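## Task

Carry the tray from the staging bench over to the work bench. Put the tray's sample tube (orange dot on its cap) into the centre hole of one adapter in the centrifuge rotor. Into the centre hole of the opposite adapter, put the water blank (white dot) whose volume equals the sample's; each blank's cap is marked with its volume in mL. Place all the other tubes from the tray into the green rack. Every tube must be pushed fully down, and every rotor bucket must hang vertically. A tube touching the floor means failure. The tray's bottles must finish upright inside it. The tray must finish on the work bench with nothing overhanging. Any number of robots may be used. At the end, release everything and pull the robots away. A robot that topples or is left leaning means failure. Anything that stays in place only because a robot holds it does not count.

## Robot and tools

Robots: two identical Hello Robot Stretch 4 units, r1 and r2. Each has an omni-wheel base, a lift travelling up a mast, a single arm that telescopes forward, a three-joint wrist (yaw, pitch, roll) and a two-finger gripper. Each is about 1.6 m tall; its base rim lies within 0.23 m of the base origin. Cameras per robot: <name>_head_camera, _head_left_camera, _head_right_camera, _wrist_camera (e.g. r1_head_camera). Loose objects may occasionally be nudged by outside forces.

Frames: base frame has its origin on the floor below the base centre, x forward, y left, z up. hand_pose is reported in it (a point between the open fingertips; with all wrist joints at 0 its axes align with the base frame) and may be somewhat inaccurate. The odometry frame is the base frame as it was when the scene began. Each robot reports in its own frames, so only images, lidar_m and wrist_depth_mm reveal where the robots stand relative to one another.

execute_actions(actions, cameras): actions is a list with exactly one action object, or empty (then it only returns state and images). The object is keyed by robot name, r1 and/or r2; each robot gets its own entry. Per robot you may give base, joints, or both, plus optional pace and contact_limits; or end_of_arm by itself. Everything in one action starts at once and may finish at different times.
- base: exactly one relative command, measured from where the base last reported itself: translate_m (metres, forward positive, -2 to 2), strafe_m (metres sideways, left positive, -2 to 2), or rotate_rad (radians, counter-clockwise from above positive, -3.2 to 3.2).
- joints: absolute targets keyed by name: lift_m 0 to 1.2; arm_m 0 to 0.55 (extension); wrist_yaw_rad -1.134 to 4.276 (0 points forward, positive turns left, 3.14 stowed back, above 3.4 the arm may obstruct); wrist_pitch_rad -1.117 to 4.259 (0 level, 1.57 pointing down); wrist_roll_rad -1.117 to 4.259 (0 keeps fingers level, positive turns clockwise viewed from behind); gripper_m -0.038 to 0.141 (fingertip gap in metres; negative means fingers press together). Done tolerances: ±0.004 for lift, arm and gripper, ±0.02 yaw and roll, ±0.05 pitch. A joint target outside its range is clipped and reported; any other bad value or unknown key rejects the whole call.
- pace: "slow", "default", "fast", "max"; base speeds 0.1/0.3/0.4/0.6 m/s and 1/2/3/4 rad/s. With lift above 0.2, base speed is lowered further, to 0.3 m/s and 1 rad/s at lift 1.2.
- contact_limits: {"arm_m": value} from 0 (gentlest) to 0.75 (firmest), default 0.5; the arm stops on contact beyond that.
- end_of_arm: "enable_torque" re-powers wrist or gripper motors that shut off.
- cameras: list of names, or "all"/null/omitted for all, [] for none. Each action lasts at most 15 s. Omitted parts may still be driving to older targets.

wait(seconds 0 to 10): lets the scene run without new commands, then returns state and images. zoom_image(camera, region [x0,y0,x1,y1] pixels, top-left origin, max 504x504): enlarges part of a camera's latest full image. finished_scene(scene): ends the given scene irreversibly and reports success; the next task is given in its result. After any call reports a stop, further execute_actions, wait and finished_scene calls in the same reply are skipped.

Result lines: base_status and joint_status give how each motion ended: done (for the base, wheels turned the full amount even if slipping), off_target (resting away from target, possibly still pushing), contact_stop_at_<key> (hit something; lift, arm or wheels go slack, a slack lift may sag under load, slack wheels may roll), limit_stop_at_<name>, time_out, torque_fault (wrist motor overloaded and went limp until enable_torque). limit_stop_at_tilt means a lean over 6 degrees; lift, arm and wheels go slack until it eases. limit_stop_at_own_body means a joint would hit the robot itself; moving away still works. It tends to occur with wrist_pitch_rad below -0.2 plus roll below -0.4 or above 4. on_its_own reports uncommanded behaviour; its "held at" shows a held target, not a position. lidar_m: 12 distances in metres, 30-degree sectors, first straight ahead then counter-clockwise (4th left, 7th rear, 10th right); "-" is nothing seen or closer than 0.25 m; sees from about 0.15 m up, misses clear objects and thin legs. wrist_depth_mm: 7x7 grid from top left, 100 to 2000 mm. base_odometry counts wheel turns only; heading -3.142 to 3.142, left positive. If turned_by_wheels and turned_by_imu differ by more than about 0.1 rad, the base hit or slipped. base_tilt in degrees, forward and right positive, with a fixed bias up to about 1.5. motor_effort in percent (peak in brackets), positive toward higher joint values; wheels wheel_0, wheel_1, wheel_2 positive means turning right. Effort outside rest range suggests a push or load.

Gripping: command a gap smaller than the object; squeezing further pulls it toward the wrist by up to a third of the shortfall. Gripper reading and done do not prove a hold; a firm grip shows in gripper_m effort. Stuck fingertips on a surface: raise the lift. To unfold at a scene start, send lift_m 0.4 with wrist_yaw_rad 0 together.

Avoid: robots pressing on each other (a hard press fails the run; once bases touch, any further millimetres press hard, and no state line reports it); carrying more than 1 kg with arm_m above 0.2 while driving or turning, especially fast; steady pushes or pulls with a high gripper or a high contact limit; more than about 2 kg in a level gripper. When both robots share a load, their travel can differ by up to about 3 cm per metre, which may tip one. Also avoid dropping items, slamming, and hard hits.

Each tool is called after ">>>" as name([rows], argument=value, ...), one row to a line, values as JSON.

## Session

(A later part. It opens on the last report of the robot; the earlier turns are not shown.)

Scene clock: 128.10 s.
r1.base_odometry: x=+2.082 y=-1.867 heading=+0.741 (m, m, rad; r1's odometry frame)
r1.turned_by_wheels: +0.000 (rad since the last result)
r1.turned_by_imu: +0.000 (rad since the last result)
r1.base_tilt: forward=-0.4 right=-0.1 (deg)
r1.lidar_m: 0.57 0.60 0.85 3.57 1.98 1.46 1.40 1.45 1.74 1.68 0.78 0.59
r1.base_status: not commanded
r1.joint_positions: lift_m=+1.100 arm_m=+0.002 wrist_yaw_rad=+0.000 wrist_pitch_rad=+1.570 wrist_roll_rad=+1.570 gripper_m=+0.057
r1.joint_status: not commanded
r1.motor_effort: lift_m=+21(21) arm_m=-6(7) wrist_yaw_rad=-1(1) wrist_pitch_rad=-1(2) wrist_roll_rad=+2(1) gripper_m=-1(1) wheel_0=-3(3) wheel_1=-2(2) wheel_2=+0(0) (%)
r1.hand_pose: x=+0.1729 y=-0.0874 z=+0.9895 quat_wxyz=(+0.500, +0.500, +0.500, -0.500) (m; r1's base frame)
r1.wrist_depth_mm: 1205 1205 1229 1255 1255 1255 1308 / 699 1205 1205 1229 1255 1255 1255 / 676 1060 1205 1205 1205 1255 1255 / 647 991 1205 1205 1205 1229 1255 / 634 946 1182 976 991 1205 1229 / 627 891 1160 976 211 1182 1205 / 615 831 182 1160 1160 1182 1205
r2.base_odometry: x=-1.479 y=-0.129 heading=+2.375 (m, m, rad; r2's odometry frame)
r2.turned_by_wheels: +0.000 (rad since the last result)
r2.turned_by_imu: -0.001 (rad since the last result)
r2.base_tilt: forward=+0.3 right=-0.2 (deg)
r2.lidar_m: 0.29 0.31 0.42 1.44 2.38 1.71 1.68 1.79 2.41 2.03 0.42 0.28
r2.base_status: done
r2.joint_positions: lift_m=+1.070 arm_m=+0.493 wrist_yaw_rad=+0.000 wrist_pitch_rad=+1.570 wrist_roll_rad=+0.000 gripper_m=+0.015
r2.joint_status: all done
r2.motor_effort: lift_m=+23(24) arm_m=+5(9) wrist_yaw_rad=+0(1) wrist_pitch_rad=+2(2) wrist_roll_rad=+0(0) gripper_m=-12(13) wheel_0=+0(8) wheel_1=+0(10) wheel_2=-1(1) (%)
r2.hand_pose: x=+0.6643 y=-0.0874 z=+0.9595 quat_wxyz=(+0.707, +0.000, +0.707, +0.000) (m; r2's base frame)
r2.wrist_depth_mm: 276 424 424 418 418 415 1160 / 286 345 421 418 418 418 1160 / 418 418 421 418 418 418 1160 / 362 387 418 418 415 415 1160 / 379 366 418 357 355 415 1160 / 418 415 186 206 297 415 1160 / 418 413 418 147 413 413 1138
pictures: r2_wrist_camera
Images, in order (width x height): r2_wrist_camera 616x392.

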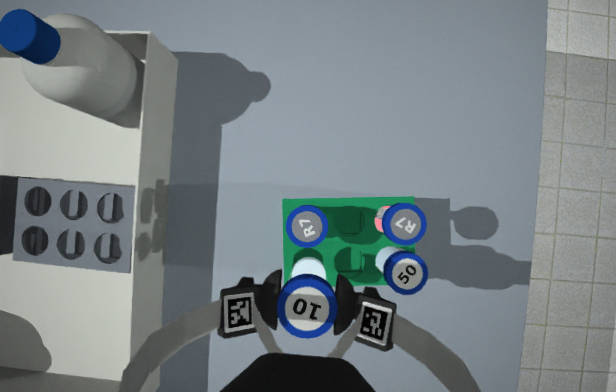

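>>> execute_actions([
  {"r2":{"joints":{"lift_m":0.985},"pace":"slow"}},
], cameras=[])

>>> execute_actions([
  {"r2":{"joints":{"gripper_m":0.048}}},
], cameras=[])

>>> execute_actions([
  {"r2":{"joints":{"lift_m":1.05}}},
], cameras=[])

>>> execute_actions([
  {"r2":{"base":{"translate_m":-0.3},"joints":{"arm_m":0},"pace":"fast"}},
], cameras=["r2_head_camera","r1_head_camera"])

Scene clock: 130.37 s.
r1.base_odometry: x=+2.082 y=-1.867 heading=+0.741 (m, m, rad; r1's odometry frame)
r1.turned_by_wheels: +0.000 (rad since the last result)
r1.turned_by_imu: +0.000 (rad since the last result)
r1.base_tilt: forward=-0.5 right=+0.1 (deg)
r1.lidar_m: 0.56 0.61 0.86 3.56 1.99 1.47 1.40 1.46 1.74 1.70 0.80 0.58
r1.base_status: not commanded
r1.joint_positions: lift_m=+1.100 arm_m=+0.002 wrist_yaw_rad=+0.000 wrist_pitch_rad=+1.570 wrist_roll_rad=+1.570 gripper_m=+0.057
r1.joint_status: not commanded
r1.motor_effort: lift_m=+21(21) arm_m=-6(6) wrist_yaw_rad=-1(0) wrist_pitch_rad=-2(2) wrist_roll_rad=+0(1) gripper_m=-1(3) wheel_0=-3(3) wheel_1=-2(2) wheel_2=+0(0) (%)
r1.hand_pose: x=+0.1729 y=-0.0874 z=+0.9895 quat_wxyz=(+0.500, +0.500, +0.500, -0.500) (m; r1's base frame)
r1.wrist_depth_mm: 1205 1229 1229 1281 1255 1281 1281 / 699 1205 1205 1229 1229 1255 1281 / 676 1060 1182 1205 1255 1255 1255 / 654 991 1182 1182 1205 1229 1229 / 634 946 1160 991 991 1229 1205 / 615 891 1160 976 211 1182 1205 / 609 831 181 1160 1160 1160 1205
r2.base_odometry: x=-1.479 y=-0.129 heading=+2.375 (m, m, rad; r2's odometry frame)
r2.turned_by_wheels: +0.000 (rad since the last result)
r2.turned_by_imu: +0.000 (rad since the last result)
r2.base_tilt: forward=+0.3 right=-0.1 (deg)
r2.lidar_m: 0.27 0.30 0.40 1.46 2.37 1.71 1.68 1.77 2.44 2.05 0.43 0.29
r2.base_status: not commanded
r2.joint_positions: lift_m=+0.985 arm_m=+0.493 wrist_yaw_rad=+0.000 wrist_pitch_rad=+1.570 wrist_roll_rad=+0.000 gripper_m=+0.015
r2.joint_status: all done
r2.motor_effort: lift_m=+15(22) arm_m=+5(5) wrist_yaw_rad=-1(0) wrist_pitch_rad=+1(0) wrist_roll_rad=+0(0) gripper_m=-10(13) wheel_0=+0(0) wheel_1=+0(0) wheel_2=-1(1) (%)
r2.hand_pose: x=+0.6643 y=-0.0874 z=+0.8751 quat_wxyz=(+0.707, +0.000, +0.707, +0.000) (m; r2's base frame)
r2.wrist_depth_mm: 235 312 338 334 334 332 332 / 272 319 334 332 332 332 330 / 334 327 334 336 332 330 332 / 303 332 334 334 336 330 332 / 274 334 334 218 273 330 330 / 332 334 186 206 212 330 329 / 332 281 334 146 330 330 330
pictures: none
No camera images: the call's "cameras" was empty. Leave "cameras" out to get every camera's image.

Scene clock: 131.47 s.
r1.base_odometry: x=+2.082 y=-1.867 heading=+0.741 (m, m, rad; r1's odometry frame)
r1.turned_by_wheels: +0.000 (rad since the last result)
r1.turned_by_imu: +0.000 (rad since the last result)
r1.base_tilt: forward=-0.3 right=+0.0 (deg)
r1.lidar_m: 0.57 0.62 0.85 3.56 1.98 1.46 1.40 1.45 1.75 1.68 0.83 0.60
r1.base_status: not commanded
r1.joint_positions: lift_m=+1.100 arm_m=+0.002 wrist_yaw_rad=+0.000 wrist_pitch_rad=+1.570 wrist_roll_rad=+1.570 gripper_m=+0.057
r1.joint_status: not commanded
r1.motor_effort: lift_m=+21(21) arm_m=-6(6) wrist_yaw_rad=-1(1) wrist_pitch_rad=-1(2) wrist_roll_rad=-1(0) gripper_m=-2(1) wheel_0=-3(3) wheel_1=-2(2) wheel_2=+0(0) (%)
r1.hand_pose: x=+0.1729 y=-0.0874 z=+0.9895 quat_wxyz=(+0.500, +0.500, +0.500, -0.500) (m; r1's base frame)
r1.wrist_depth_mm: 1182 1229 1229 1255 1255 1281 1308 / 699 1205 1205 1229 1229 1255 1255 / 676 1060 1205 1205 1229 1229 1255 / 647 991 1182 1182 1205 1229 1229 / 634 946 1182 976 976 1229 1229 / 627 891 1160 991 211 1182 1205 / 615 831 181 1138 1182 1182 1205
r2.base_odometry: x=-1.479 y=-0.129 heading=+2.375 (m, m, rad; r2's odometry frame)
r2.turned_by_wheels: +0.000 (rad since the last result)
r2.turned_by_imu: +0.000 (rad since the last result)
r2.base_tilt: forward=+0.3 right=-0.1 (deg)
r2.lidar_m: 0.27 0.29 0.40 1.48 2.37 1.72 1.67 1.75 2.43 2.03 0.41 0.30
r2.base_status: not commanded
r2.joint_positions: lift_m=+0.985 arm_m=+0.493 wrist_yaw_rad=+0.000 wrist_pitch_rad=+1.570 wrist_roll_rad=+0.000 gripper_m=+0.048
r2.joint_status: all done
r2.motor_effort: lift_m=+16(16) arm_m=+5(5) wrist_yaw_rad=-1(1) wrist_pitch_rad=+1(0) wrist_roll_rad=+0(0) gripper_m=-1(9) wheel_0=+0(0) wheel_1=+0(0) wheel_2=-1(1) (%)
r2.hand_pose: x=+0.6643 y=-0.0874 z=+0.8751 quat_wxyz=(+0.707, +0.000, +0.707, +0.000) (m; r2's base frame)
r2.wrist_depth_mm: 235 310 338 334 336 332 332 / 271 317 336 334 334 332 332 / 334 327 336 334 332 332 330 / 304 332 334 334 330 330 330 / 274 334 334 274 274 330 332 / 334 334 192 213 211 329 330 / 332 300 332 144 330 330 330
pictures: none
No camera images: the call's "cameras" was empty. Leave "cameras" out to get every camera's image.

Scene clock: 132.67 s.
r1.base_odometry: x=+2.082 y=-1.867 heading=+0.741 (m, m, rad; r1's odometry frame)
r1.turned_by_wheels: +0.000 (rad since the last result)
r1.turned_by_imu: +0.000 (rad since the last result)
r1.base_tilt: forward=-0.1 right=+0.1 (deg)
r1.lidar_m: 0.57 0.62 0.87 3.57 2.00 1.44 1.39 1.44 1.75 1.69 0.82 0.60
r1.base_status: not commanded
r1.joint_positions: lift_m=+1.100 arm_m=+0.002 wrist_yaw_rad=+0.000 wrist_pitch_rad=+1.570 wrist_roll_rad=+1.570 gripper_m=+0.057
r1.joint_status: not commanded
r1.motor_effort: lift_m=+21(21) arm_m=-7(7) wrist_yaw_rad=-1(0) wrist_pitch_rad=-1(1) wrist_roll_rad=+1(2) gripper_m=-2(3) wheel_0=-3(3) wheel_1=-2(2) wheel_2=+0(0) (%)
r1.hand_pose: x=+0.1729 y=-0.0874 z=+0.9895 quat_wxyz=(+0.500, +0.500, +0.500, -0.500) (m; r1's base frame)
r1.wrist_depth_mm: 1205 1229 1229 1255 1255 1281 1308 / 707 1182 1229 1255 1255 1281 1281 / 676 1060 1182 1205 1229 1229 1255 / 654 1008 1182 1205 1229 1229 1229 / 634 946 1182 991 991 1182 1229 / 621 891 1160 976 211 1182 1205 / 609 831 181 1160 1182 1182 1205
r2.base_odometry: x=-1.479 y=-0.129 heading=+2.375 (m, m, rad; r2's odometry frame)
r2.turned_by_wheels: +0.000 (rad since the last result)
r2.turned_by_imu: +0.000 (rad since the last result)
r2.base_tilt: forward=+0.2 right=-0.2 (deg)
r2.lidar_m: 0.27 0.30 0.39 1.45 2.39 1.72 1.67 1.78 2.44 2.04 0.41 0.27
r2.base_status: not commanded
r2.joint_positions: lift_m=+1.050 arm_m=+0.493 wrist_yaw_rad=+0.000 wrist_pitch_rad=+1.570 wrist_roll_rad=+0.000 gripper_m=+0.048
r2.joint_status: all done
r2.motor_effort: lift_m=+24(25) arm_m=+5(5) wrist_yaw_rad=-1(0) wrist_pitch_rad=+0(0) wrist_roll_rad=-1(1) gripper_m=-2(4) wheel_0=+0(0) wheel_1=+0(0) wheel_2=-1(1) (%)
r2.hand_pose: x=+0.6643 y=-0.0874 z=+0.9394 quat_wxyz=(+0.707, +0.000, +0.707, +0.000) (m; r2's base frame)
r2.wrist_depth_mm: 258 362 402 399 399 397 1138 / 272 342 402 399 397 397 1138 / 397 399 399 399 397 397 1138 / 357 375 399 394 397 397 1118 / 349 368 399 338 336 394 1138 / 397 397 192 397 211 394 1118 / 399 345 397 144 397 394 1138
pictures: none
No camera images: the call's "cameras" was empty. Leave "cameras" out to get every camera's image.

Scene clock: 135.00 s.
r1.base_odometry: x=+2.082 y=-1.867 heading=+0.741 (m, m, rad; r1's odometry frame)
r1.turned_by_wheels: +0.000 (rad since the last result)
r1.turned_by_imu: +0.000 (rad since the last result)
r1.base_tilt: forward=-0.3 right=-0.1 (deg)
r1.lidar_m: 0.56 0.61 0.85 3.58 1.96 1.45 1.40 1.44 1.77 1.69 0.81 0.59
r1.base_status: not commanded
r1.joint_positions: lift_m=+1.100 arm_m=+0.002 wrist_yaw_rad=+0.000 wrist_pitch_rad=+1.570 wrist_roll_rad=+1.570 gripper_m=+0.057
r1.joint_status: not commanded
r1.motor_effort: lift_m=+21(21) arm_m=-6(6) wrist_yaw_rad=+0(1) wrist_pitch_rad=-2(1) wrist_roll_rad=-1(0) gripper_m=-3(4) wheel_0=-3(3) wheel_1=-2(2) wheel_2=+0(0) (%)
r1.hand_pose: x=+0.1729 y=-0.0874 z=+0.9895 quat_wxyz=(+0.500, +0.500, +0.500, -0.500) (m; r1's base frame)
r1.wrist_depth_mm: 1205 1205 1229 1255 1281 1281 1308 / 699 1205 1205 1229 1229 1281 1281 / 683 1060 1182 1229 1229 1255 1255 / 654 1008 1205 1205 1205 1205 1229 / 634 946 1160 991 976 1205 1229 / 621 878 1160 976 211 1182 1205 / 615 831 181 1160 1160 1205 1182
r2.base_odometry: x=-1.263 y=-0.337 heading=+2.375 (m, m, rad; r2's odometry frame)
r2.turned_by_wheels: +0.000 (rad since the last result)
r2.turned_by_imu: +0.002 (rad since the last result)
r2.base_tilt: forward=+0.2 right=-0.2 (deg)
r2.lidar_m: 0.57 0.60 0.85 3.18 1.95 1.42 1.37 1.43 2.01 2.37 2.11 0.60
r2.base_status: done
r2.joint_positions: lift_m=+1.050 arm_m=+0.001 wrist_yaw_rad=+0.000 wrist_pitch_rad=+1.570 wrist_roll_rad=+0.000 gripper_m=+0.048
r2.joint_status: all done
r2.motor_effort: lift_m=+24(24) arm_m=-5(2) wrist_yaw_rad=+0(2) wrist_pitch_rad=-2(2) wrist_roll_rad=+0(0) gripper_m=-3(4) wheel_0=+0(4) wheel_1=+0(3) wheel_2=-2(10) (%)
r2.hand_pose: x=+0.1719 y=-0.0874 z=+0.9394 quat_wxyz=(+0.707, +0.000, +0.707, +0.000) (m; r2's base frame)
r2.wrist_depth_mm: 1160 1078 1160 1160 1138 1138 1138 / 1182 1160 1138 1160 1160 1138 1138 / 1160 1160 1160 1160 1138 1118 1160 / 1160 1138 1138 1138 1138 1138 1138 / 1138 1182 931 946 1118 1118 1138 / 1160 1138 193 931 211 1138 1138 / 1138 1160 1160 144 1118 1138 1118
pictures: r1_head_camera, r2_head_camera
Images, in order (width x height): r1_head_camera 420x560, r2_head_camera 420x560.

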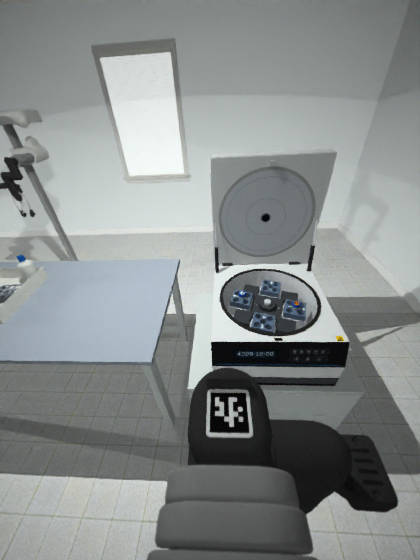

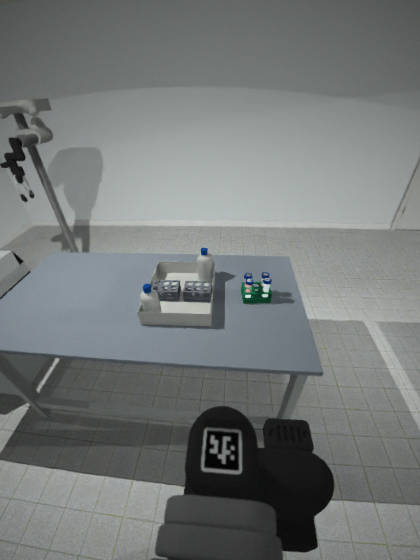

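>>> finished_scene(scene=2)

The scene is finished: the task was done.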